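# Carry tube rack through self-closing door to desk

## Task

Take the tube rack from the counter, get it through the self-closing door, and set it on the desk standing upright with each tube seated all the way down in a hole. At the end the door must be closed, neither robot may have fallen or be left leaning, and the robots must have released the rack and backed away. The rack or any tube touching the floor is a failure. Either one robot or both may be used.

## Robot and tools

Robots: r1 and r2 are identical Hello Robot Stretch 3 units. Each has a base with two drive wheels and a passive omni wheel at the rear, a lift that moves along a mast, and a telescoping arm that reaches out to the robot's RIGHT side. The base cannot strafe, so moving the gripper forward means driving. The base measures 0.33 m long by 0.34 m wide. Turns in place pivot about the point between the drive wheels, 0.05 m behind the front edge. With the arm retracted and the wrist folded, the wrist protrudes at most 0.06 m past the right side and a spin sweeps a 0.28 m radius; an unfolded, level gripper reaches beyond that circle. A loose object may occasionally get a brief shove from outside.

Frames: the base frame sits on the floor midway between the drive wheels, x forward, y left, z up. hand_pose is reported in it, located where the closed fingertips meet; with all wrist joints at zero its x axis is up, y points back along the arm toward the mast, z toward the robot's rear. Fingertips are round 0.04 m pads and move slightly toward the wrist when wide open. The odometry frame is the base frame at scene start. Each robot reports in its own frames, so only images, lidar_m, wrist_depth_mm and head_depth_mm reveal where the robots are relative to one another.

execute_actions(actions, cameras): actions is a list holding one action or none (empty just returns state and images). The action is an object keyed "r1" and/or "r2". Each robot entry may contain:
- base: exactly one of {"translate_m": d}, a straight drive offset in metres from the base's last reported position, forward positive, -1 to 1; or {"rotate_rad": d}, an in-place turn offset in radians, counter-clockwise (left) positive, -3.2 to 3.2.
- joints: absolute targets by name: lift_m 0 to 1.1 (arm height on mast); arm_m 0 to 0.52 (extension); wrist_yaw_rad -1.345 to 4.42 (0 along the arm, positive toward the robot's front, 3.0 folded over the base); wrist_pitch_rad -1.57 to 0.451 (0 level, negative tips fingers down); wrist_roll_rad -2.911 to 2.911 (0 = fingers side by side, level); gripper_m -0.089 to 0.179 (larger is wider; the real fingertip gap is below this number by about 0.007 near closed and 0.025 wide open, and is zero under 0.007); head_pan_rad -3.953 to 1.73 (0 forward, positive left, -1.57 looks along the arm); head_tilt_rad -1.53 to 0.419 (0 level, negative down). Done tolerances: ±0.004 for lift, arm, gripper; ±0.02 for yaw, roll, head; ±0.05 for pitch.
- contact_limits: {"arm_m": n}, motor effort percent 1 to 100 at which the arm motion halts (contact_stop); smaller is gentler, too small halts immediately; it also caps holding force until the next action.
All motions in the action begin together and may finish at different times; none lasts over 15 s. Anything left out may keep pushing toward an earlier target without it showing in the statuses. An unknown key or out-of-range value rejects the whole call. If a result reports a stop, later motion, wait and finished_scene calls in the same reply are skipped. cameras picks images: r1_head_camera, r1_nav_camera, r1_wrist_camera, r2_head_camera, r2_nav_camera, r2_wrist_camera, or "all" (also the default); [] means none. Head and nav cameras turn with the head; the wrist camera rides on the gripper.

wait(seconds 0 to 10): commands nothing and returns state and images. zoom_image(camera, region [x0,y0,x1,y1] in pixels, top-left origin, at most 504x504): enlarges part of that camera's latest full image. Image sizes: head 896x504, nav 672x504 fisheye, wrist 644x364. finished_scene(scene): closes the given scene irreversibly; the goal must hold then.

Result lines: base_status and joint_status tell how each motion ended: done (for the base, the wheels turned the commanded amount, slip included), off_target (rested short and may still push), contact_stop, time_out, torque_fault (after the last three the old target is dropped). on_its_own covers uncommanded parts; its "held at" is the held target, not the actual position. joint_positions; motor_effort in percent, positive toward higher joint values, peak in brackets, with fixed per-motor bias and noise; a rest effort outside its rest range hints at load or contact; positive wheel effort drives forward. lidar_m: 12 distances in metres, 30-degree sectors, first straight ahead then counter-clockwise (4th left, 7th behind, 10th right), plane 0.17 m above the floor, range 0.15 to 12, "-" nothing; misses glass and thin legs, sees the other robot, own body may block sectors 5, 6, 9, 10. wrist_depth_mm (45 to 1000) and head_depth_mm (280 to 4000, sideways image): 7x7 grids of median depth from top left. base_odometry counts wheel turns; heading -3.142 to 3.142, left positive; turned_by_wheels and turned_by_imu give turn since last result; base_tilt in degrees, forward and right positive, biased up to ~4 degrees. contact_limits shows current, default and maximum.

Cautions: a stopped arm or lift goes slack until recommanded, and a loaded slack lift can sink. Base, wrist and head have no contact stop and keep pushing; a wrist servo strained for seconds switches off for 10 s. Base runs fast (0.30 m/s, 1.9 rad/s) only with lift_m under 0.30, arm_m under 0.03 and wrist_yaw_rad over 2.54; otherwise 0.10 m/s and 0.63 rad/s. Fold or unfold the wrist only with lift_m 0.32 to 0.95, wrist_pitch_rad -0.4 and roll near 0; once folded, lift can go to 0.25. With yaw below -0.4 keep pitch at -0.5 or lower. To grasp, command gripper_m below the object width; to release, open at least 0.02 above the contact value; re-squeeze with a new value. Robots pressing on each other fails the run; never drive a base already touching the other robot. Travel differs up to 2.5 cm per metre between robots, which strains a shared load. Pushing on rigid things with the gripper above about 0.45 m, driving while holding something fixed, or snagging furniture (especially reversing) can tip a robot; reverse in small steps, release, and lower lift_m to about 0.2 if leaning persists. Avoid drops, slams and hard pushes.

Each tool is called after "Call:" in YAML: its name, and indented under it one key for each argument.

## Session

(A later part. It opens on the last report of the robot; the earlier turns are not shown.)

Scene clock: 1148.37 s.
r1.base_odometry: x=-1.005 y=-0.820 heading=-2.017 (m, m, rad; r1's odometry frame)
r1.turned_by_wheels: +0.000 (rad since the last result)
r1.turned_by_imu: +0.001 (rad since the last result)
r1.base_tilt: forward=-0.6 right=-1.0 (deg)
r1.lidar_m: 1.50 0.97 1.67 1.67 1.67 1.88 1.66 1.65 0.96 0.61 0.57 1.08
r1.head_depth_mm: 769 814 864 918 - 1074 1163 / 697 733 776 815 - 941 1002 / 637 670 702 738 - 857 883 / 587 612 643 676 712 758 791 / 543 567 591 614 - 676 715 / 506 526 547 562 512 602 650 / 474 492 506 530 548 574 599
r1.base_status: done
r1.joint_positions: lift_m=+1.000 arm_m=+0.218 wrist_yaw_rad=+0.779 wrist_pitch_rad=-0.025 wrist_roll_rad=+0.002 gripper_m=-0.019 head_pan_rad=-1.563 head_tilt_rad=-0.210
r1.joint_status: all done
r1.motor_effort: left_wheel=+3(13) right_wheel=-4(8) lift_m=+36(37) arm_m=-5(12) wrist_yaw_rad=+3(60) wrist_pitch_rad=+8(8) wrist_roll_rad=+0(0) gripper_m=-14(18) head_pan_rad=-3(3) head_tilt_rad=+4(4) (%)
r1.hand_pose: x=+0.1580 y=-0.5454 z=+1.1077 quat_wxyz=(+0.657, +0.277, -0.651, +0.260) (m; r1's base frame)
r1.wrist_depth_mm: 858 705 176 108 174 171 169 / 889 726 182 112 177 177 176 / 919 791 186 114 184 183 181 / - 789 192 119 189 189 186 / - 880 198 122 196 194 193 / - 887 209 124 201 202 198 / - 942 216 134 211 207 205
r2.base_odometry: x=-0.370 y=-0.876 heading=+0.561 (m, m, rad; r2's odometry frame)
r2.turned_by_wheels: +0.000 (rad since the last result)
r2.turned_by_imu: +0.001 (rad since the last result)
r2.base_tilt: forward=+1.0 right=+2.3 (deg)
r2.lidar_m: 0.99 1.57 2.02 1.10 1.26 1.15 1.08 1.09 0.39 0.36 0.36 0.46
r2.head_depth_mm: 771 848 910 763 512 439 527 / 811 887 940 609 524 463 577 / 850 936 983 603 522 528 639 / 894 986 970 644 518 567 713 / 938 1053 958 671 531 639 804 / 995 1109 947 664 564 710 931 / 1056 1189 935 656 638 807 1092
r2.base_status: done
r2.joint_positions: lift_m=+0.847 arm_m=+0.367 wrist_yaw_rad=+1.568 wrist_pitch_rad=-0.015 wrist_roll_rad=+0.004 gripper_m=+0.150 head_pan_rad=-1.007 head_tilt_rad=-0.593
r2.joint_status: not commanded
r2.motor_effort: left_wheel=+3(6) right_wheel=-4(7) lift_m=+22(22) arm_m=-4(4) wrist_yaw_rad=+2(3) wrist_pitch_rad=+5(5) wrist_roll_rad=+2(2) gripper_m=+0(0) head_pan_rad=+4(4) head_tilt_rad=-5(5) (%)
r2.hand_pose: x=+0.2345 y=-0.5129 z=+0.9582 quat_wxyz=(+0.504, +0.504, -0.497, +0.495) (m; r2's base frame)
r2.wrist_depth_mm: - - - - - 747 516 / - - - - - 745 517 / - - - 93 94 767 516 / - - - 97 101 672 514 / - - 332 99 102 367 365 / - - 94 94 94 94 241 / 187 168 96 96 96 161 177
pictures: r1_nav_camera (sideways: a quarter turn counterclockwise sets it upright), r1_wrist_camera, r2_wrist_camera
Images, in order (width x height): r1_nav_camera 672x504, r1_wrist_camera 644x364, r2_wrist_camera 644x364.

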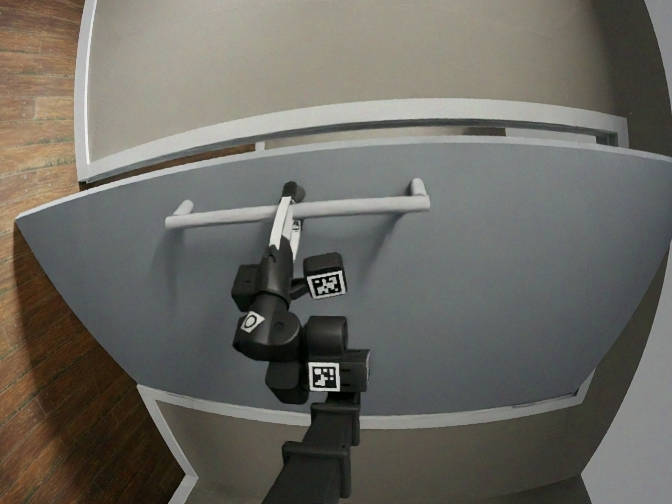

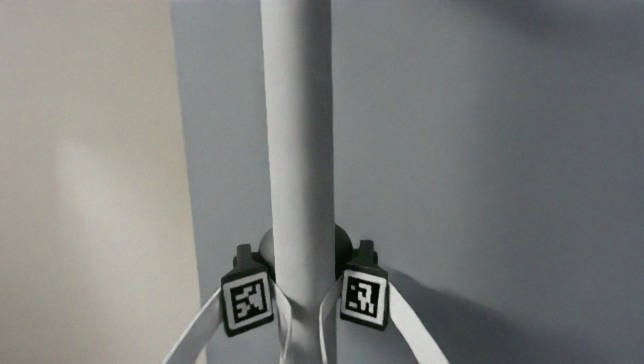

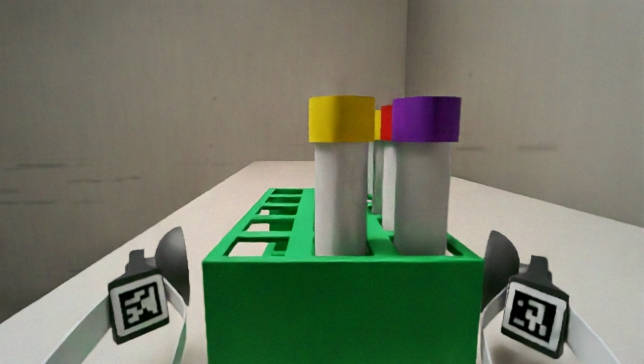

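Call:
execute_actions:
  actions:
    - {"r1":{"base":{"translate_m":-0.0701},"joints":{"arm_m":0.181,"wrist_yaw_rad":0.860}},"r2":{"joints":{"gripper_m":0.04}}}
  cameras: ["r1_wrist_camera","r1_nav_camera","r2_wrist_camera","r2_head_camera"]

Scene clock: 1168.67 s.
r1.base_odometry: x=-0.975 y=-0.756 heading=-2.016 (m, m, rad; r1's odometry frame)
r1.turned_by_wheels: +0.000 (rad since the last result)
r1.turned_by_imu: +0.001 (rad since the last result)
r1.base_tilt: forward=-0.5 right=-1.1 (deg)
r1.lidar_m: 1.56 1.04 1.74 1.65 1.65 1.86 1.59 1.58 1.00 0.58 0.52 1.11
r1.head_depth_mm: 798 846 902 964 - 1177 1249 / 703 743 788 830 - 982 1032 / 633 664 698 737 - - 888 / 572 599 628 658 698 - 775 / 525 547 571 595 - - 688 / 483 502 522 544 563 591 619 / 449 464 467 440 452 521 549
r1.base_status: done
r1.joint_positions: lift_m=+1.000 arm_m=+0.181 wrist_yaw_rad=+0.869 wrist_pitch_rad=-0.026 wrist_roll_rad=+0.002 gripper_m=-0.019 head_pan_rad=-1.563 head_tilt_rad=-0.210
r1.joint_status: all done
r1.motor_effort: left_wheel=+6(12) right_wheel=-8(11) lift_m=+36(36) arm_m=-5(12) wrist_yaw_rad=-11(56) wrist_pitch_rad=+9(9) wrist_roll_rad=+0(0) gripper_m=-14(17) head_pan_rad=-4(3) head_tilt_rad=+4(4) (%)
r1.hand_pose: x=+0.1738 y=-0.4913 z=+1.1076 quat_wxyz=(+0.645, +0.306, -0.638, +0.289) (m; r1's base frame)
r1.wrist_depth_mm: - 916 177 109 172 171 169 / - 948 181 112 178 175 173 / - 990 187 115 183 181 178 / - - 193 119 190 186 185 / - - 201 120 196 192 190 / - - 207 123 200 198 196 / - - 216 131 209 205 203
r2.base_odometry: x=-0.370 y=-0.876 heading=+0.561 (m, m, rad; r2's odometry frame)
r2.turned_by_wheels: +0.000 (rad since the last result)
r2.turned_by_imu: +0.001 (rad since the last result)
r2.base_tilt: forward=+1.0 right=+2.3 (deg)
r2.lidar_m: 0.99 1.57 2.02 1.16 2.81 1.15 1.07 1.09 0.39 0.36 0.36 0.46
r2.head_depth_mm: 775 846 908 759 513 441 527 / 811 885 941 723 525 462 576 / 847 939 978 588 523 529 637 / 895 990 970 611 519 566 713 / 940 1043 958 670 532 635 805 / 1000 1119 945 664 567 711 926 / 1052 1188 935 659 638 802 1084
r2.base_status: not commanded
r2.joint_positions: lift_m=+0.847 arm_m=+0.367 wrist_yaw_rad=+1.570 wrist_pitch_rad=-0.010 wrist_roll_rad=+0.008 gripper_m=+0.042 head_pan_rad=-1.007 head_tilt_rad=-0.593
r2.joint_status: all done
r2.motor_effort: left_wheel=+2(4) right_wheel=-4(5) lift_m=+22(22) arm_m=-4(4) wrist_yaw_rad=+0(3) wrist_pitch_rad=+3(5) wrist_roll_rad=-1(2) gripper_m=-33(99) head_pan_rad=+4(4) head_tilt_rad=-5(5) (%)
r2.hand_pose: x=+0.2346 y=-0.5124 z=+0.9595 quat_wxyz=(+0.501, +0.504, -0.499, +0.495) (m; r2's base frame)
r2.wrist_depth_mm: - - - - - 755 509 / - - - - - 764 509 / - - - 118 146 765 512 / - - - 123 152 665 519 / - - 233 120 129 374 369 / - 245 107 115 127 242 242 / 180 180 164 118 131 171 179
pictures: r1_nav_camera (sideways: a quarter turn counterclockwise sets it upright), r1_wrist_camera, r2_head_camera (sideways: a quarter turn clockwise sets it upright), r2_wrist_camera
Images, in order (width x height): r1_nav_camera 672x504, r1_wrist_camera 644x364, r2_head_camera 896x504, r2_wrist_camera 644x364.

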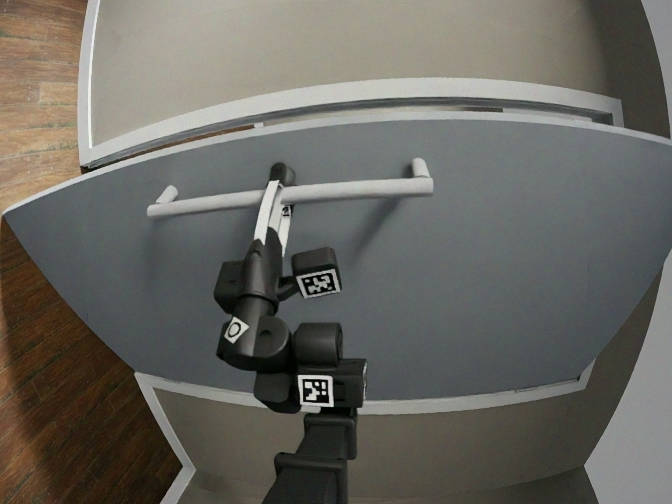

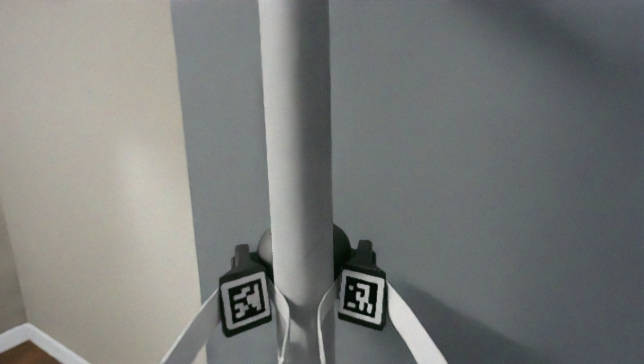

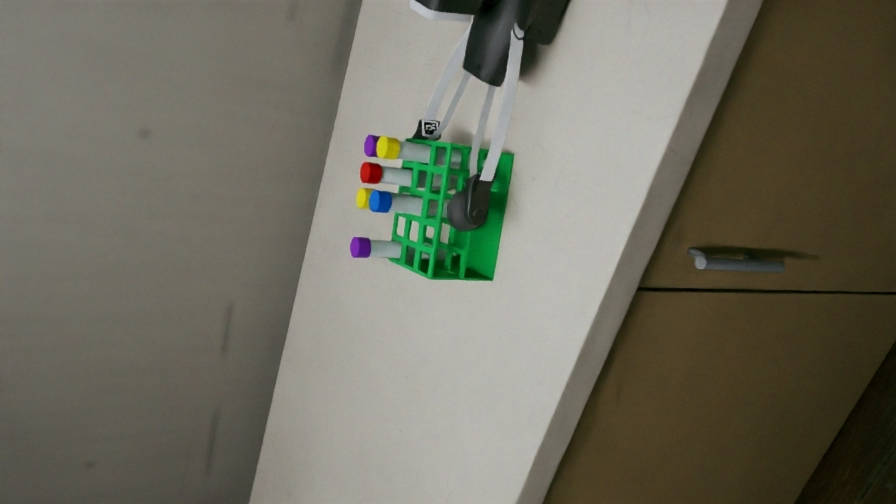

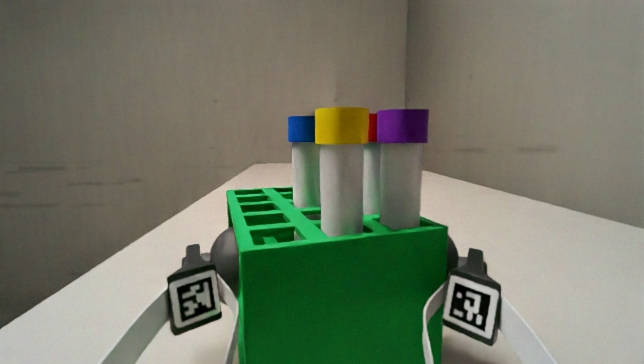

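Call:
execute_actions:
  actions:
    - {"r1":{"base":{"translate_m":-0.0732},"joints":{"arm_m":0.150,"wrist_yaw_rad":0.956}},"r2":{"joints":{"lift_m":0.88}}}
  cameras: ["r1_wrist_camera","r1_nav_camera","r2_wrist_camera","r2_head_camera"]

Scene clock: 1191.80 s.
r1.base_odometry: x=-0.944 y=-0.690 heading=-2.016 (m, m, rad; r1's odometry frame)
r1.turned_by_wheels: +0.000 (rad since the last result)
r1.turned_by_imu: +0.003 (rad since the last result)
r1.base_tilt: forward=-0.6 right=-1.0 (deg)
r1.lidar_m: 1.63 1.11 1.82 1.63 1.63 1.81 1.52 1.52 1.08 0.56 0.48 1.13
r1.head_depth_mm: 851 910 977 1059 - 1277 1324 / 730 775 823 867 - - 1115 / 642 676 710 751 781 - 920 / 573 599 627 658 689 - 778 / 515 537 560 584 - - 674 / 469 486 507 526 538 569 598 / 430 446 461 478 489 431 462
r1.base_status: done
r1.joint_positions: lift_m=+1.000 arm_m=+0.150 wrist_yaw_rad=+0.967 wrist_pitch_rad=-0.026 wrist_roll_rad=+0.002 gripper_m=-0.019 head_pan_rad=-1.563 head_tilt_rad=-0.210
r1.joint_status: all done
r1.on_its_own: wrist_yaw_rad is at rest, and its effort (-13) is outside its rest range (-12 to +12)
r1.motor_effort: left_wheel=+6(14) right_wheel=-9(16) lift_m=+36(36) arm_m=-5(11) wrist_yaw_rad=-13(59) wrist_pitch_rad=+9(9) wrist_roll_rad=+0(0) gripper_m=-14(17) head_pan_rad=-3(4) head_tilt_rad=+4(3) (%)
r1.hand_pose: x=+0.1889 y=-0.4405 z=+1.1075 quat_wxyz=(+0.630, +0.337, -0.622, +0.320) (m; r1's base frame)
r1.wrist_depth_mm: - - 177 109 172 169 168 / - - 181 112 177 174 172 / - - 188 115 182 179 177 / - - 194 118 186 184 182 / - - 201 121 194 191 187 / - - 209 124 201 197 194 / - - 216 131 208 204 199
r2.base_odometry: x=-0.370 y=-0.876 heading=+0.561 (m, m, rad; r2's odometry frame)
r2.turned_by_wheels: +0.000 (rad since the last result)
r2.turned_by_imu: +0.002 (rad since the last result)
r2.base_tilt: forward=+1.1 right=+2.3 (deg)
r2.lidar_m: 0.99 1.57 2.02 1.23 2.82 1.15 1.07 1.09 0.39 0.36 0.36 0.46
r2.head_depth_mm: 775 846 912 759 529 440 526 / 812 889 941 689 525 463 577 / 849 937 985 588 522 529 637 / 897 993 969 607 518 568 712 / 942 1046 960 668 531 639 805 / 997 1121 949 664 563 713 931 / 1057 1195 934 657 639 804 1086
r2.base_status: not commanded
r2.joint_positions: lift_m=+0.880 arm_m=+0.367 wrist_yaw_rad=+1.570 wrist_pitch_rad=-0.027 wrist_roll_rad=+0.008 gripper_m=+0.055 head_pan_rad=-1.007 head_tilt_rad=-0.593
r2.joint_status: all done
r2.on_its_own: gripper_m is held at +0.054, not at your +0.040, by its stall guard, which is not easing now
r2.motor_effort: left_wheel=+2(3) right_wheel=-4(4) lift_m=+44(45) arm_m=-4(4) wrist_yaw_rad=+0(1) wrist_pitch_rad=+9(9) wrist_roll_rad=-1(1) gripper_m=-20(24) head_pan_rad=+4(4) head_tilt_rad=-5(5) (%)
r2.hand_pose: x=+0.2341 y=-0.5126 z=+0.9874 quat_wxyz=(+0.505, +0.508, -0.495, +0.491) (m; r2's base frame)
r2.wrist_depth_mm: - - - - - 753 511 / - - - - - 747 514 / - - - - - 751 511 / - - - 183 166 715 522 / - - 411 134 142 447 449 / - 302 119 124 133 297 297 / - 223 204 124 136 217 221
pictures: r1_nav_camera (sideways: a quarter turn counterclockwise sets it upright), r1_wrist_camera, r2_head_camera (sideways: a quarter turn clockwise sets it upright), r2_wrist_camera
Images, in order (width x height): r1_nav_camera 672x504, r1_wrist_camera 644x364, r2_head_camera 896x504, r2_wrist_camera 644x364.

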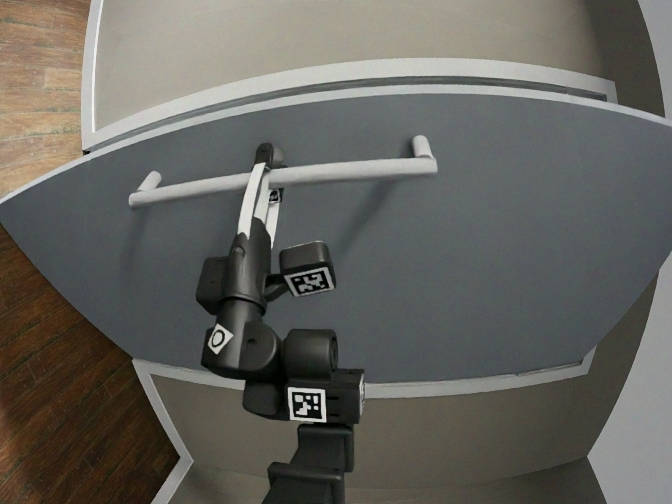

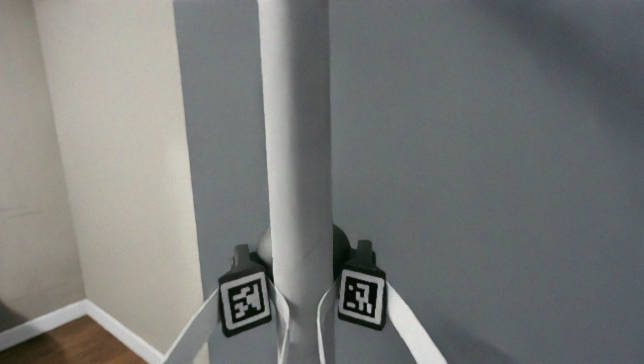

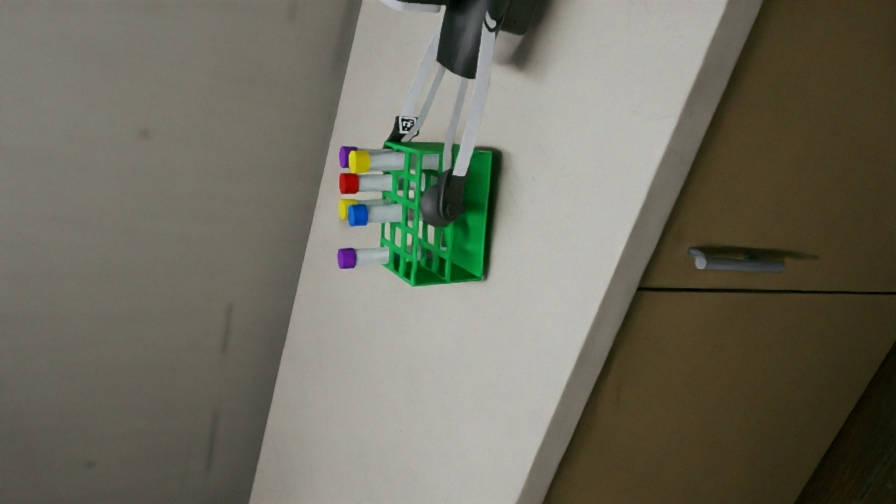

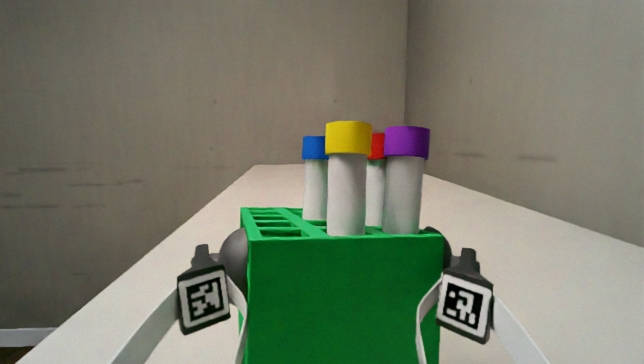

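Call:
execute_actions:
  actions:
    - {"r1":{"base":{"translate_m":-0.0756},"joints":{"arm_m":0.125,"wrist_yaw_rad":1.063}},"r2":{"joints":{"lift_m":0.92,"head_pan_rad":-3.9,"head_tilt_rad":-0.2}}}
  cameras: ["r1_wrist_camera","r1_nav_camera","r2_wrist_camera","r2_head_camera","r2_nav_camera"]

Scene clock: 1267.93 s.
r1.base_odometry: x=-0.911 y=-0.622 heading=-2.016 (m, m, rad; r1's odometry frame)
r1.turned_by_wheels: +0.000 (rad since the last result)
r1.turned_by_imu: +0.001 (rad since the last result)
r1.base_tilt: forward=-0.7 right=-1.1 (deg)
r1.lidar_m: 1.71 1.18 1.90 1.61 1.60 1.72 1.45 1.45 1.21 0.55 0.45 1.16
r1.head_depth_mm: 955 1021 1078 1143 - - 1369 / 786 834 888 955 - - 1277 / 670 705 745 790 820 - - / 583 610 639 672 701 731 807 / 516 538 560 585 617 - - / 463 481 499 519 524 - 579 / 420 434 450 465 483 489 518
r1.base_status: done
r1.joint_positions: lift_m=+1.000 arm_m=+0.125 wrist_yaw_rad=+1.069 wrist_pitch_rad=-0.026 wrist_roll_rad=+0.002 gripper_m=-0.019 head_pan_rad=-1.563 head_tilt_rad=-0.210
r1.joint_status: all done
r1.motor_effort: left_wheel=+5(15) right_wheel=-8(13) lift_m=+36(36) arm_m=-5(14) wrist_yaw_rad=-7(69) wrist_pitch_rad=+9(9) wrist_roll_rad=+0(0) gripper_m=-14(19) head_pan_rad=-4(4) head_tilt_rad=+4(4) (%)
r1.hand_pose: x=+0.2026 y=-0.3934 z=+1.1075 quat_wxyz=(+0.613, +0.368, -0.604, +0.352) (m; r1's base frame)
r1.wrist_depth_mm: - - 178 109 172 168 164 / - - 184 112 177 171 169 / - - 190 115 181 177 174 / - - 196 118 187 184 179 / - - 201 121 194 188 185 / - - - 124 200 195 190 / - - 217 133 206 202 197
r2.base_odometry: x=-0.370 y=-0.876 heading=+0.561 (m, m, rad; r2's odometry frame)
r2.turned_by_wheels: +0.000 (rad since the last result)
r2.turned_by_imu: +0.001 (rad since the last result)
r2.base_tilt: forward=+1.0 right=+2.3 (deg)
r2.lidar_m: 0.99 1.57 2.01 1.29 2.82 1.15 1.08 1.09 0.39 0.36 0.36 0.46
r2.head_depth_mm: - - - - - - - / 1977 2466 - - - - - / 2909 3039 3161 3274 2859 2071 - / 2788 3331 3446 3579 3029 2207 - / 1237 1289 3619 3868 2749 - - / 1138 1185 1230 1284 1342 - - / 1038 1075 1116 1163 1207 - -
r2.base_status: not commanded
r2.joint_positions: lift_m=+0.920 arm_m=+0.367 wrist_yaw_rad=+1.570 wrist_pitch_rad=-0.027 wrist_roll_rad=+0.008 gripper_m=+0.055 head_pan_rad=-3.893 head_tilt_rad=-0.211
r2.joint_status: all done
r2.on_its_own: gripper_m is held at +0.054, not at your +0.040, by its stall guard, which is not easing now
r2.motor_effort: left_wheel=+3(3) right_wheel=-4(4) lift_m=+44(45) arm_m=-4(4) wrist_yaw_rad=+1(0) wrist_pitch_rad=+9(9) wrist_roll_rad=-1(1) gripper_m=-20(21) head_pan_rad=-4(56) head_tilt_rad=+7(41) (%)
r2.hand_pose: x=+0.2341 y=-0.5126 z=+1.0272 quat_wxyz=(+0.506, +0.508, -0.495, +0.491) (m; r2's base frame)
r2.wrist_depth_mm: - - - - - 758 508 / - - - - - 749 516 / - - - - - 758 514 / - - - 183 166 759 523 / - - 532 134 142 572 518 / - - 119 124 134 376 378 / - 286 259 125 136 276 283
pictures: r1_nav_camera (sideways: a quarter turn counterclockwise sets it upright), r1_wrist_camera, r2_head_camera (sideways: a quarter turn clockwise sets it upright), r2_nav_camera (sideways: a quarter turn counterclockwise sets it upright), r2_wrist_camera
Images, in order (width x height): r1_nav_camera 672x504, r1_wrist_camera 644x364, r2_head_camera 896x504, r2_nav_camera 672x504, r2_wrist_camera 644x364.

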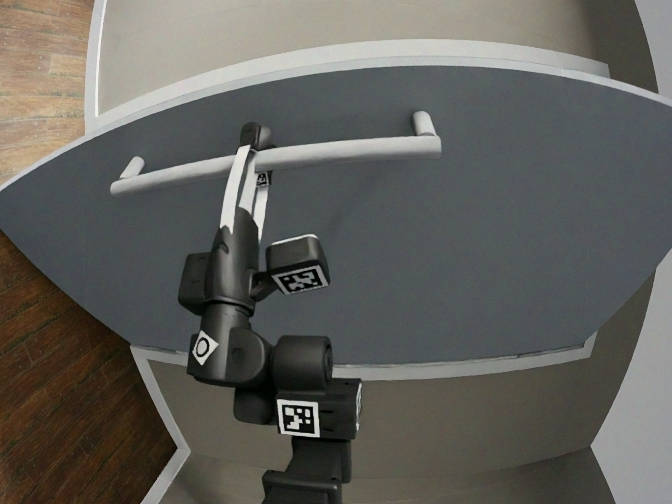

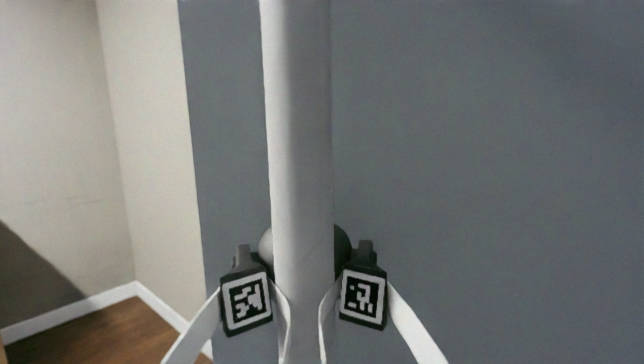

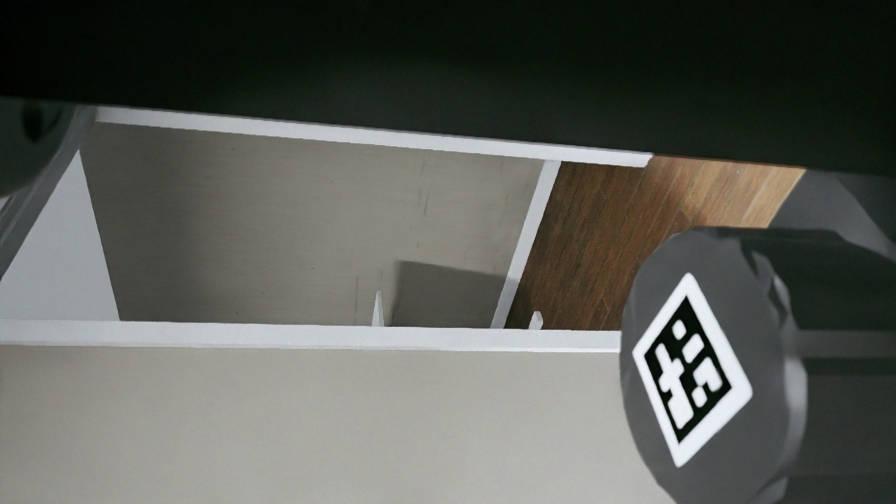

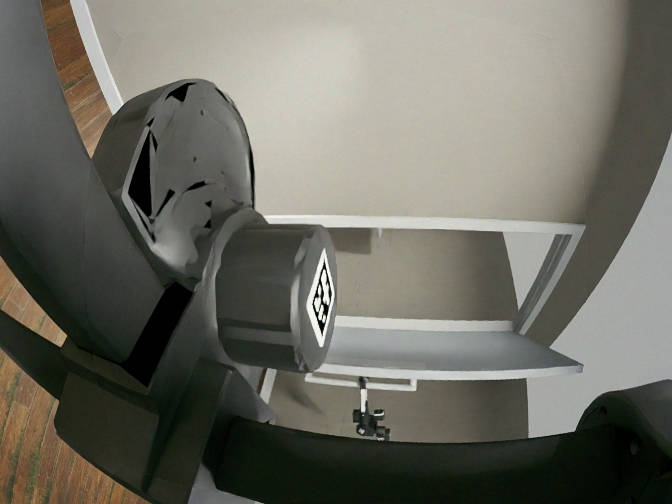

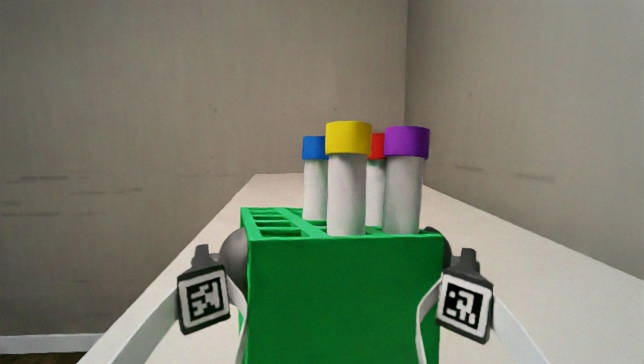

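Call:
execute_actions:
  actions:
    - {"r1":{"base":{"translate_m":-0.0774},"joints":{"arm_m":0.107,"wrist_yaw_rad":1.16}},"r2":{"base":{"rotate_rad":1.711},"joints":{"arm_m":0.0,"head_pan_rad":0.0,"head_tilt_rad":-0.3}}}
  cameras: ["r1_wrist_camera","r1_nav_camera","r2_wrist_camera","r2_head_camera","r2_nav_camera"]

Scene clock: 1302.93 s.
r1.base_odometry: x=-0.878 y=-0.552 heading=-2.015 (m, m, rad; r1's odometry frame)
r1.turned_by_wheels: +0.000 (rad since the last result)
r1.turned_by_imu: +0.001 (rad since the last result)
r1.base_tilt: forward=-0.5 right=-1.1 (deg)
r1.lidar_m: 1.47 1.37 1.88 1.58 1.58 1.63 1.37 1.37 1.25 0.55 0.41 1.18
r1.head_depth_mm: 1013 1059 1114 1180 - - 1413 / 883 943 1009 1093 1090 - 1370 / 722 763 807 857 898 - - / 612 641 672 705 738 770 - / 530 552 576 600 641 - - / 468 486 503 521 534 - - / 418 433 447 462 475 484 513
r1.base_status: done
r1.joint_positions: lift_m=+1.000 arm_m=+0.107 wrist_yaw_rad=+1.170 wrist_pitch_rad=-0.026 wrist_roll_rad=+0.002 gripper_m=-0.019 head_pan_rad=-1.563 head_tilt_rad=-0.210
r1.joint_status: all done
r1.motor_effort: left_wheel=+5(13) right_wheel=-7(14) lift_m=+36(36) arm_m=-4(13) wrist_yaw_rad=-12(71) wrist_pitch_rad=+9(9) wrist_roll_rad=+0(0) gripper_m=-14(19) head_pan_rad=-4(4) head_tilt_rad=+5(4) (%)
r1.hand_pose: x=+0.2139 y=-0.3520 z=+1.1076 quat_wxyz=(+0.594, +0.399, -0.585, +0.382) (m; r1's base frame)
r1.wrist_depth_mm: - - 179 109 171 166 162 / - - 185 112 174 171 167 / - - 190 115 180 176 171 / - - 196 118 184 180 175 / - - 204 121 191 186 182 / - - - 124 198 192 187 / - - 220 134 206 199 193
r2.base_odometry: x=-0.370 y=-0.876 heading=+2.272 (m, m, rad; r2's odometry frame)
r2.turned_by_wheels: +1.711 (rad since the last result)
r2.turned_by_imu: +1.698 (rad since the last result)
r2.base_tilt: forward=+1.0 right=+2.3 (deg)
r2.lidar_m: 1.37 1.28 1.10 1.08 0.49 0.37 0.36 0.38 0.53 1.54 1.63 2.32
r2.head_depth_mm: 2271 2411 2587 2726 2620 1877 317 / 2305 2475 2584 2751 2616 1883 331 / 2317 2405 2537 2745 2433 1711 1440 / 2329 2455 2622 2797 2549 1641 1449 / 2357 2499 2582 2787 2535 1689 1426 / 2368 2478 2592 2832 2522 1813 1419 / 1075 1131 1229 1289 1428 1601 1407
r2.base_status: done
r2.joint_positions: lift_m=+0.920 arm_m=+0.003 wrist_yaw_rad=+1.570 wrist_pitch_rad=-0.027 wrist_roll_rad=+0.008 gripper_m=+0.055 head_pan_rad=-0.007 head_tilt_rad=-0.297
r2.joint_status: all done
joint sent to its limit — the command would take r2.arm_m past its lower limit, so that joint was sent only as far as its limit.
r2.on_its_own: gripper_m is held at +0.054, not at your +0.040, by its stall guard, which is not easing now
r2.motor_effort: left_wheel=-3(7) right_wheel=+4(11) lift_m=+44(44) arm_m=-4(5) wrist_yaw_rad=+0(0) wrist_pitch_rad=+9(9) wrist_roll_rad=-1(1) gripper_m=-21(20) head_pan_rad=+4(56) head_tilt_rad=-2(18) (%)
r2.hand_pose: x=+0.2341 y=-0.1482 z=+1.0272 quat_wxyz=(+0.505, +0.509, -0.495, +0.491) (m; r2's base frame)
r2.wrist_depth_mm: - - - - - - - / - - - - - - - / - - - - - - - / - - - 183 166 - - / - - - 134 142 - - / - - 118 124 134 - - / - - - 124 136 - -
pictures: r1_nav_camera (sideways: a quarter turn counterclockwise sets it upright), r1_wrist_camera, r2_head_camera (sideways: a quarter turn clockwise sets it upright), r2_nav_camera (sideways: a quarter turn counterclockwise sets it upright), r2_wrist_camera
Images, in order (width x height): r1_nav_camera 672x504, r1_wrist_camera 644x364, r2_head_camera 896x504, r2_nav_camera 672x504, r2_wrist_camera 644x364.

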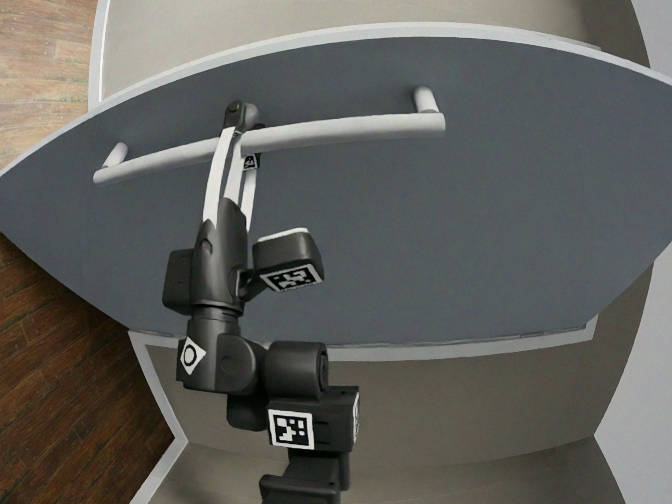

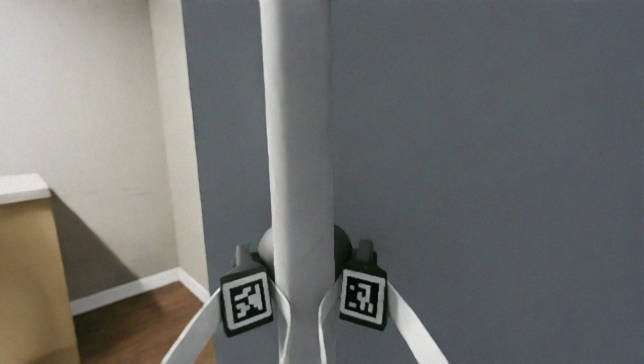

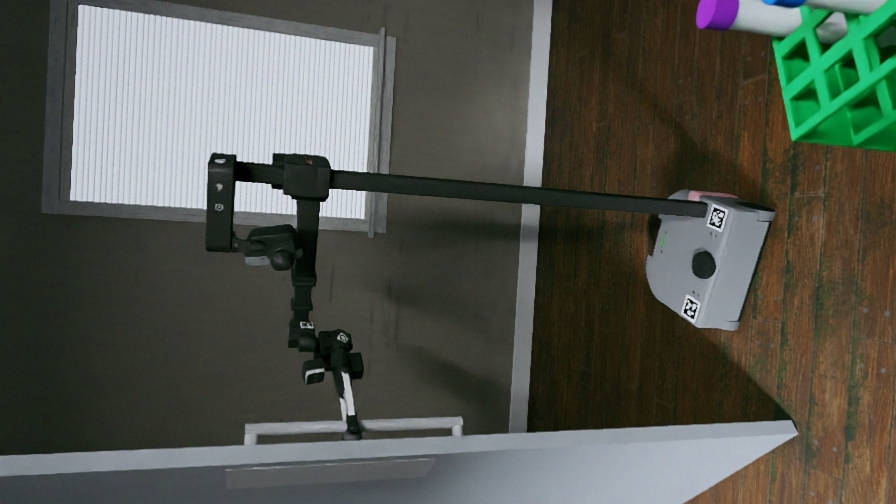

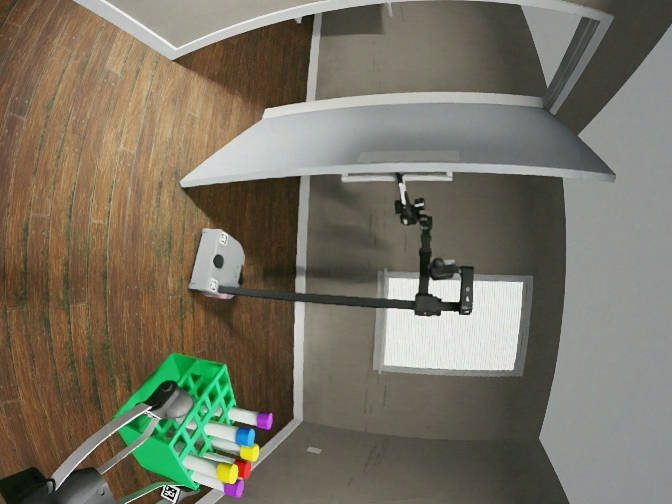

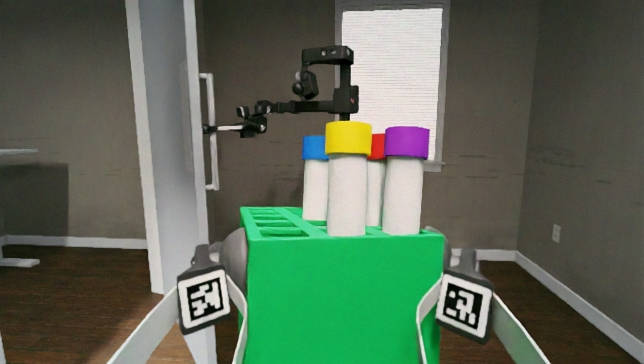

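Call:
execute_actions:
  actions:
    - {"r1":{"base":{"translate_m":-0.0735},"joints":{"arm_m":0.0847,"wrist_yaw_rad":1.225}},"r2":{"base":{"translate_m":0.17}}}
  cameras: ["r1_wrist_camera","r2_wrist_camera","r2_head_camera"]

Scene clock: 1349.90 s.
r1.base_odometry: x=-0.846 y=-0.486 heading=-2.015 (m, m, rad; r1's odometry frame)
r1.turned_by_wheels: +0.000 (rad since the last result)
r1.turned_by_imu: +0.001 (rad since the last result)
r1.base_tilt: forward=-0.6 right=-1.0 (deg)
r1.lidar_m: 1.37 1.27 1.85 1.56 1.56 1.54 1.30 1.30 1.27 0.56 0.39 0.39
r1.head_depth_mm: 1038 1088 1139 1207 1252 - 1437 / 997 1043 1091 1154 1200 - - / 805 848 903 961 1025 - - / 654 686 720 759 799 826 - / 552 575 598 625 660 717 - / 478 495 513 532 547 - - / 421 434 448 463 476 473 -
r1.base_status: done
r1.joint_positions: lift_m=+1.000 arm_m=+0.085 wrist_yaw_rad=+1.224 wrist_pitch_rad=-0.026 wrist_roll_rad=+0.002 gripper_m=-0.019 head_pan_rad=-1.563 head_tilt_rad=-0.210
r1.joint_status: all done
r1.motor_effort: left_wheel=+3(12) right_wheel=-6(14) lift_m=+36(36) arm_m=-5(12) wrist_yaw_rad=+1(54) wrist_pitch_rad=+9(9) wrist_roll_rad=+0(0) gripper_m=-14(17) head_pan_rad=-4(4) head_tilt_rad=+4(4) (%)
r1.hand_pose: x=+0.2189 y=-0.3170 z=+1.1075 quat_wxyz=(+0.584, +0.414, -0.574, +0.398) (m; r1's base frame)
r1.wrist_depth_mm: - - 177 109 172 169 166 / - - 183 111 176 174 169 / - - 190 115 182 179 176 / - - 196 118 187 184 179 / - - 201 122 194 190 185 / - - - 125 199 197 192 / - - 217 134 208 201 198
r2.base_odometry: x=-0.479 y=-0.746 heading=+2.272 (m, m, rad; r2's odometry frame)
r2.turned_by_wheels: +0.000 (rad since the last result)
r2.turned_by_imu: +0.002 (rad since the last result)
r2.base_tilt: forward=+1.0 right=+2.3 (deg)
r2.lidar_m: 1.15 1.16 1.09 1.07 1.13 0.54 0.53 0.55 0.78 1.55 1.63 2.33
r2.head_depth_mm: 2165 2283 2415 2580 2633 1881 317 / 2171 2289 2431 2591 2595 1873 331 / 2167 2264 1283 2565 2466 1664 1441 / 2195 2297 2446 2661 2585 1618 1433 / 2215 2338 2430 2644 2541 1820 1427 / 2208 2327 2418 2581 2389 1740 1374 / 952 1018 1099 1200 1307 1450 1415
r2.base_status: done
r2.joint_positions: lift_m=+0.920 arm_m=+0.003 wrist_yaw_rad=+1.570 wrist_pitch_rad=-0.027 wrist_roll_rad=+0.008 gripper_m=+0.055 head_pan_rad=-0.007 head_tilt_rad=-0.297
r2.joint_status: not commanded
r2.on_its_own: gripper_m is held at +0.054, not at your +0.040, by its stall guard, which is not easing now
r2.motor_effort: left_wheel=-4(6) right_wheel=+4(10) lift_m=+44(44) arm_m=-5(4) wrist_yaw_rad=+1(1) wrist_pitch_rad=+9(9) wrist_roll_rad=-1(1) gripper_m=-20(21) head_pan_rad=+4(4) head_tilt_rad=-3(3) (%)
r2.hand_pose: x=+0.2341 y=-0.1482 z=+1.0272 quat_wxyz=(+0.505, +0.509, -0.495, +0.491) (m; r2's base frame)
r2.wrist_depth_mm: - - - - - - - / - - - - - - - / - - - - - - - / - - - 182 166 - - / - - - 134 142 - - / - - 119 124 134 - - / - - - 124 135 - -
pictures: r1_wrist_camera, r2_head_camera (sideways: a quarter turn clockwise sets it upright), r2_wrist_camera
Images, in order (width x height): r1_wrist_camera 644x364, r2_head_camera 896x504, r2_wrist_camera 644x364.

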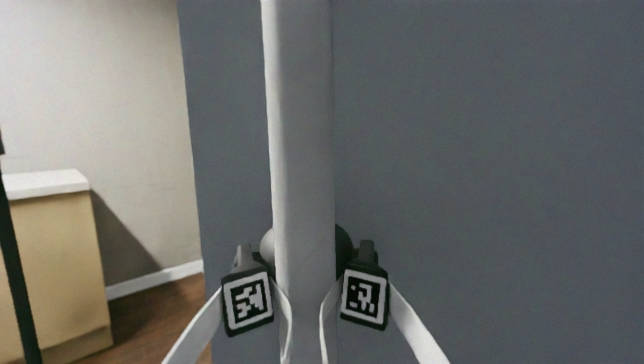

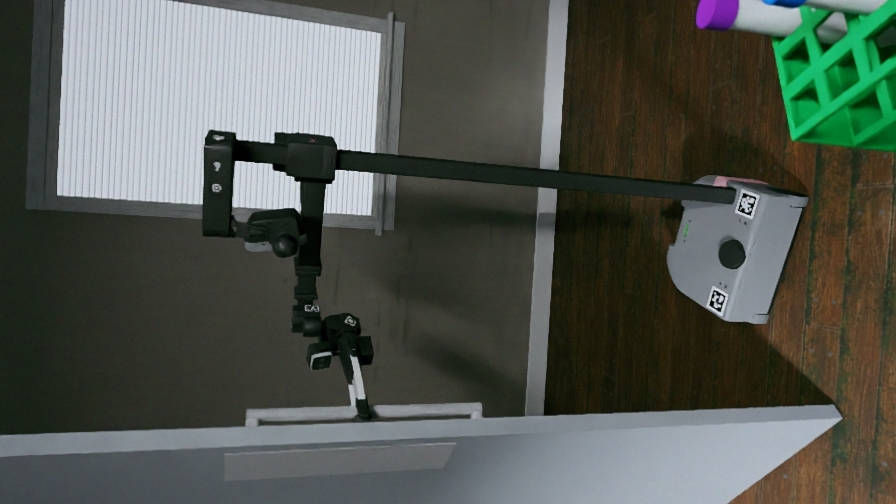

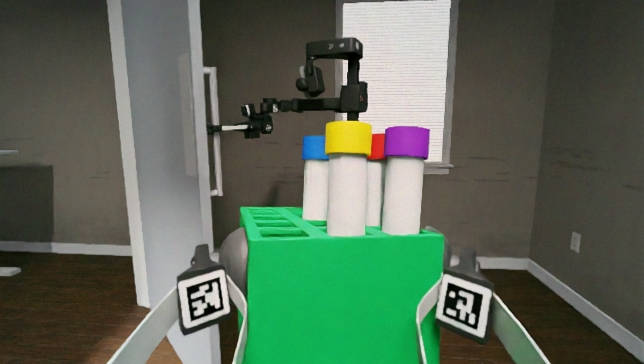

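Call:
execute_actions:
  actions:
    - {"r1":{"base":{"translate_m":-0.0796},"joints":{"arm_m":0.078,"wrist_yaw_rad":1.312}},"r2":{"base":{"translate_m":0.17}}}
  cameras: ["r1_wrist_camera","r2_head_camera"]

Call:
execute_actions:
  actions:
    - {"r1":{"base":{"translate_m":-0.08},"joints":{"arm_m":0.0771,"wrist_yaw_rad":1.399}},"r2":{"base":{"translate_m":0.17}}}
  cameras: ["r1_wrist_camera","r2_head_camera"]

Scene clock: 1357.50 s.
r1.base_odometry: x=-0.812 y=-0.414 heading=-2.015 (m, m, rad; r1's odometry frame)
r1.turned_by_wheels: +0.000 (rad since the last result)
r1.turned_by_imu: +0.001 (rad since the last result)
r1.base_tilt: forward=-0.6 right=-1.0 (deg)
r1.lidar_m: 1.19 1.18 1.83 1.54 1.53 1.45 1.22 1.22 1.30 0.59 0.38 0.37
r1.head_depth_mm: 1062 1116 1175 1238 1283 - - / 1036 1081 1136 1194 1245 - - / 952 1014 1072 1138 1186 - - / 739 773 812 857 903 932 988 / 600 625 650 679 707 763 - / 506 523 542 561 580 - - / 438 452 465 478 491 - -
r1.base_status: done
r1.joint_positions: lift_m=+1.000 arm_m=+0.078 wrist_yaw_rad=+1.318 wrist_pitch_rad=-0.026 wrist_roll_rad=+0.002 gripper_m=-0.019 head_pan_rad=-1.563 head_tilt_rad=-0.210
r1.joint_status: all done
r1.motor_effort: left_wheel=+4(11) right_wheel=-5(9) lift_m=+37(37) arm_m=-4(12) wrist_yaw_rad=-7(70) wrist_pitch_rad=+9(9) wrist_roll_rad=+0(0) gripper_m=-13(18) head_pan_rad=-4(4) head_tilt_rad=+4(4) (%)
r1.hand_pose: x=+0.2260 y=-0.2873 z=+1.1076 quat_wxyz=(+0.564, +0.441, -0.554, +0.425) (m; r1's base frame)
r1.wrist_depth_mm: - - 178 109 171 167 164 / - - 184 112 177 172 168 / - - 190 115 180 178 173 / - - 195 118 186 184 179 / - - 204 121 193 189 184 / - - - 124 199 194 189 / - - 218 133 208 201 196
r2.base_odometry: x=-0.589 y=-0.616 heading=+2.272 (m, m, rad; r2's odometry frame)
r2.turned_by_wheels: +0.000 (rad since the last result)
r2.turned_by_imu: +0.002 (rad since the last result)
r2.base_tilt: forward=+1.1 right=+2.3 (deg)
r2.lidar_m: 1.03 1.09 1.08 1.06 1.12 0.72 0.70 0.73 1.03 1.56 1.64 2.35
r2.head_depth_mm: 2032 2133 2267 2416 2550 1882 316 / 2041 2103 2223 2407 2507 1871 332 / 2036 2131 2263 2420 2320 1566 1396 / 2079 2161 2262 2425 2544 1622 1396 / 2058 2197 2241 2463 2542 1811 1424 / 2041 2165 1028 1097 2165 1196 1292 / 879 940 1013 1100 1191 1309 1358
r2.base_status: done
r2.joint_positions: lift_m=+0.920 arm_m=+0.003 wrist_yaw_rad=+1.570 wrist_pitch_rad=-0.027 wrist_roll_rad=+0.008 gripper_m=+0.055 head_pan_rad=-0.007 head_tilt_rad=-0.297
r2.joint_status: not commanded
r2.on_its_own: gripper_m is held at +0.054, not at your +0.040, by its stall guard, which is not easing now
r2.motor_effort: left_wheel=-4(5) right_wheel=+4(10) lift_m=+44(44) arm_m=-4(4) wrist_yaw_rad=+0(1) wrist_pitch_rad=+9(9) wrist_roll_rad=-1(0) gripper_m=-19(20) head_pan_rad=+4(4) head_tilt_rad=-2(2) (%)
r2.hand_pose: x=+0.2341 y=-0.1482 z=+1.0272 quat_wxyz=(+0.505, +0.509, -0.495, +0.491) (m; r2's base frame)
r2.wrist_depth_mm: - - - - - - - / - - - - - - - / - - - - - - - / - - - 183 166 - - / - - - 133 142 - - / - - 119 124 133 - - / - - - 125 136 - -
pictures: r1_wrist_camera, r2_head_camera (sideways: a quarter turn clockwise sets it upright)
Images, in order (width x height): r1_wrist_camera 644x364, r2_head_camera 896x504.

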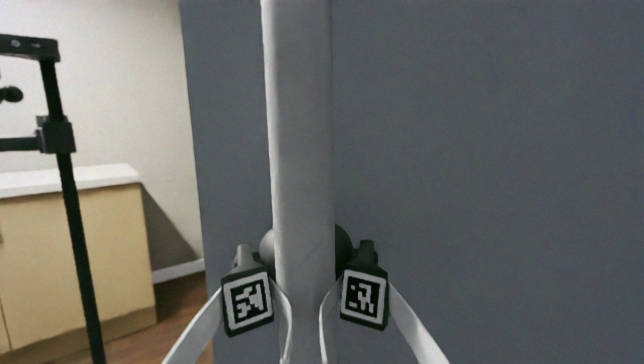

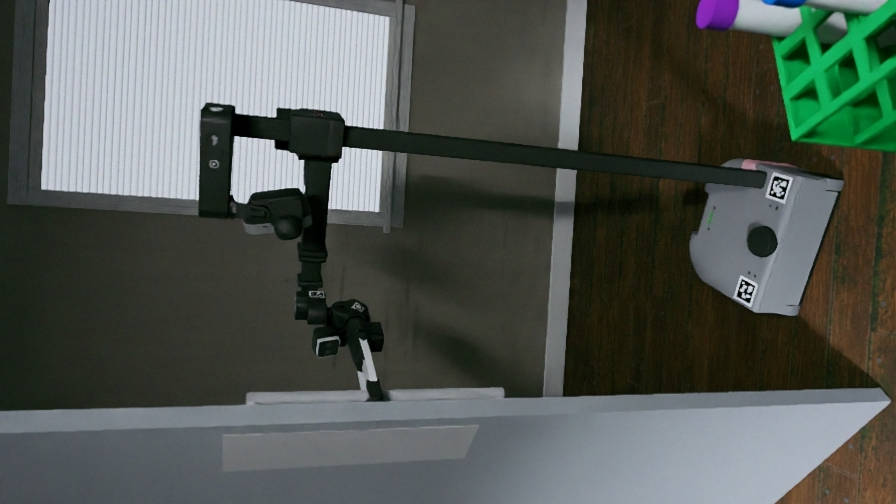

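Scene clock: 1360.17 s.
r1.base_odometry: x=-0.778 y=-0.342 heading=-2.015 (m, m, rad; r1's odometry frame)
r1.turned_by_wheels: +0.000 (rad since the last result)
r1.turned_by_imu: +0.001 (rad since the last result)
r1.base_tilt: forward=-0.6 right=-1.0 (deg)
r1.lidar_m: 1.09 1.09 1.80 1.51 1.51 1.37 1.15 1.15 1.30 0.63 0.37 0.35
r1.head_depth_mm: 1091 1146 1199 1264 1314 - 1475 / 1056 1107 1161 1219 1274 - - / 1020 1068 1117 1170 1232 - - / 873 916 966 1019 1076 1116 1148 / 675 703 730 761 793 836 - / 551 568 588 606 626 - - / 464 479 492 505 519 - -
r1.base_status: done
r1.joint_positions: lift_m=+1.000 arm_m=+0.077 wrist_yaw_rad=+1.409 wrist_pitch_rad=-0.026 wrist_roll_rad=+0.002 gripper_m=-0.019 head_pan_rad=-1.563 head_tilt_rad=-0.210
r1.joint_status: all done
r1.motor_effort: left_wheel=+5(9) right_wheel=-5(11) lift_m=+36(36) arm_m=-4(6) wrist_yaw_rad=-12(52) wrist_pitch_rad=+9(9) wrist_roll_rad=+0(0) gripper_m=-13(17) head_pan_rad=-3(4) head_tilt_rad=+4(4) (%)
r1.hand_pose: x=+0.2308 y=-0.2637 z=+1.1076 quat_wxyz=(+0.545, +0.465, -0.533, +0.450) (m; r1's base frame)
r1.wrist_depth_mm: - - 179 109 171 166 164 / - - 185 112 175 172 168 / - - 190 115 182 176 172 / - - 198 118 187 183 178 / - - 202 121 193 187 184 / - - - 124 196 194 188 / - - 218 134 206 200 195
r2.base_odometry: x=-0.699 y=-0.487 heading=+2.272 (m, m, rad; r2's odometry frame)
r2.turned_by_wheels: +0.000 (rad since the last result)
r2.turned_by_imu: +0.001 (rad since the last result)
r2.base_tilt: forward=+1.0 right=+2.3 (deg)
r2.lidar_m: 0.92 1.00 1.07 1.04 1.11 0.89 0.87 0.91 1.27 1.57 1.65 2.32
r2.head_depth_mm: 1885 2004 2097 2231 2341 1884 316 / 1890 1971 1093 2222 2315 1839 332 / 1877 1975 2065 2275 2353 1788 1323 / 1920 2023 2121 2259 2400 1835 1348 / 1915 2039 2101 2286 2408 1827 1391 / 759 804 848 902 972 1051 1152 / 800 852 914 983 1073 1169 1285
r2.base_status: done
r2.joint_positions: lift_m=+0.920 arm_m=+0.003 wrist_yaw_rad=+1.570 wrist_pitch_rad=-0.027 wrist_roll_rad=+0.008 gripper_m=+0.055 head_pan_rad=-0.007 head_tilt_rad=-0.297
r2.joint_status: not commanded
r2.on_its_own: gripper_m is held at +0.054, not at your +0.040, by its stall guard, which is not easing now
r2.motor_effort: left_wheel=-4(5) right_wheel=+5(11) lift_m=+44(44) arm_m=-5(4) wrist_yaw_rad=-1(1) wrist_pitch_rad=+9(9) wrist_roll_rad=-1(1) gripper_m=-21(20) head_pan_rad=+4(4) head_tilt_rad=-2(3) (%)
r2.hand_pose: x=+0.2341 y=-0.1482 z=+1.0272 quat_wxyz=(+0.505, +0.509, -0.495, +0.491) (m; r2's base frame)
r2.wrist_depth_mm: - - - - - - - / - - - - - - - / - - - - - - - / - - - 182 166 - - / - - 887 133 142 - - / - - 118 124 134 - - / - - 929 125 136 - -
pictures: r1_wrist_camera, r2_head_camera (sideways: a quarter turn clockwise sets it upright)
Images, in order (width x height): r1_wrist_camera 644x364, r2_head_camera 896x504.

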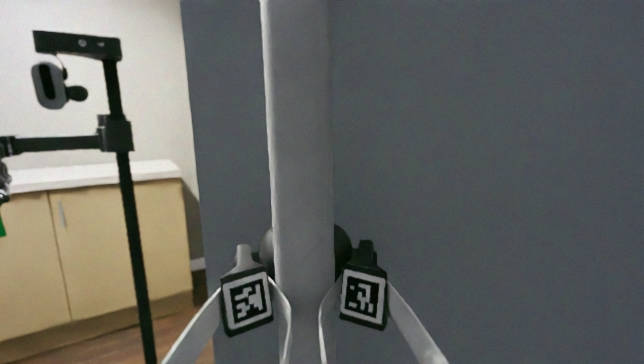

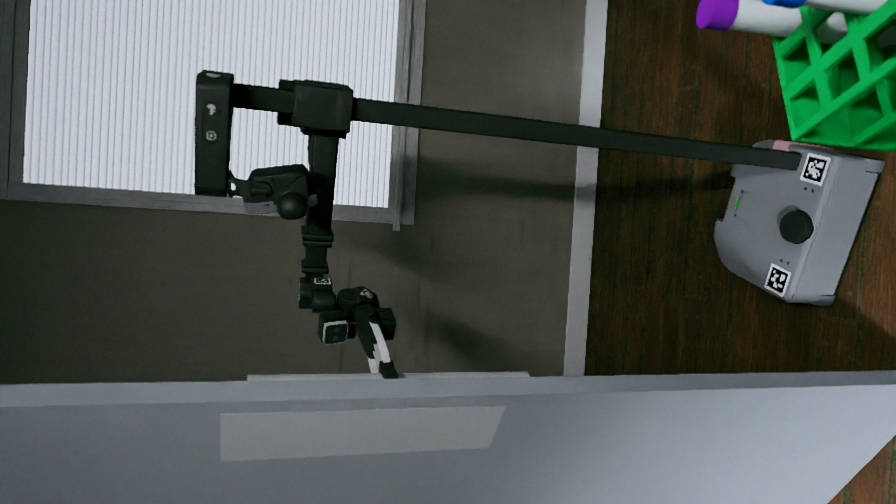

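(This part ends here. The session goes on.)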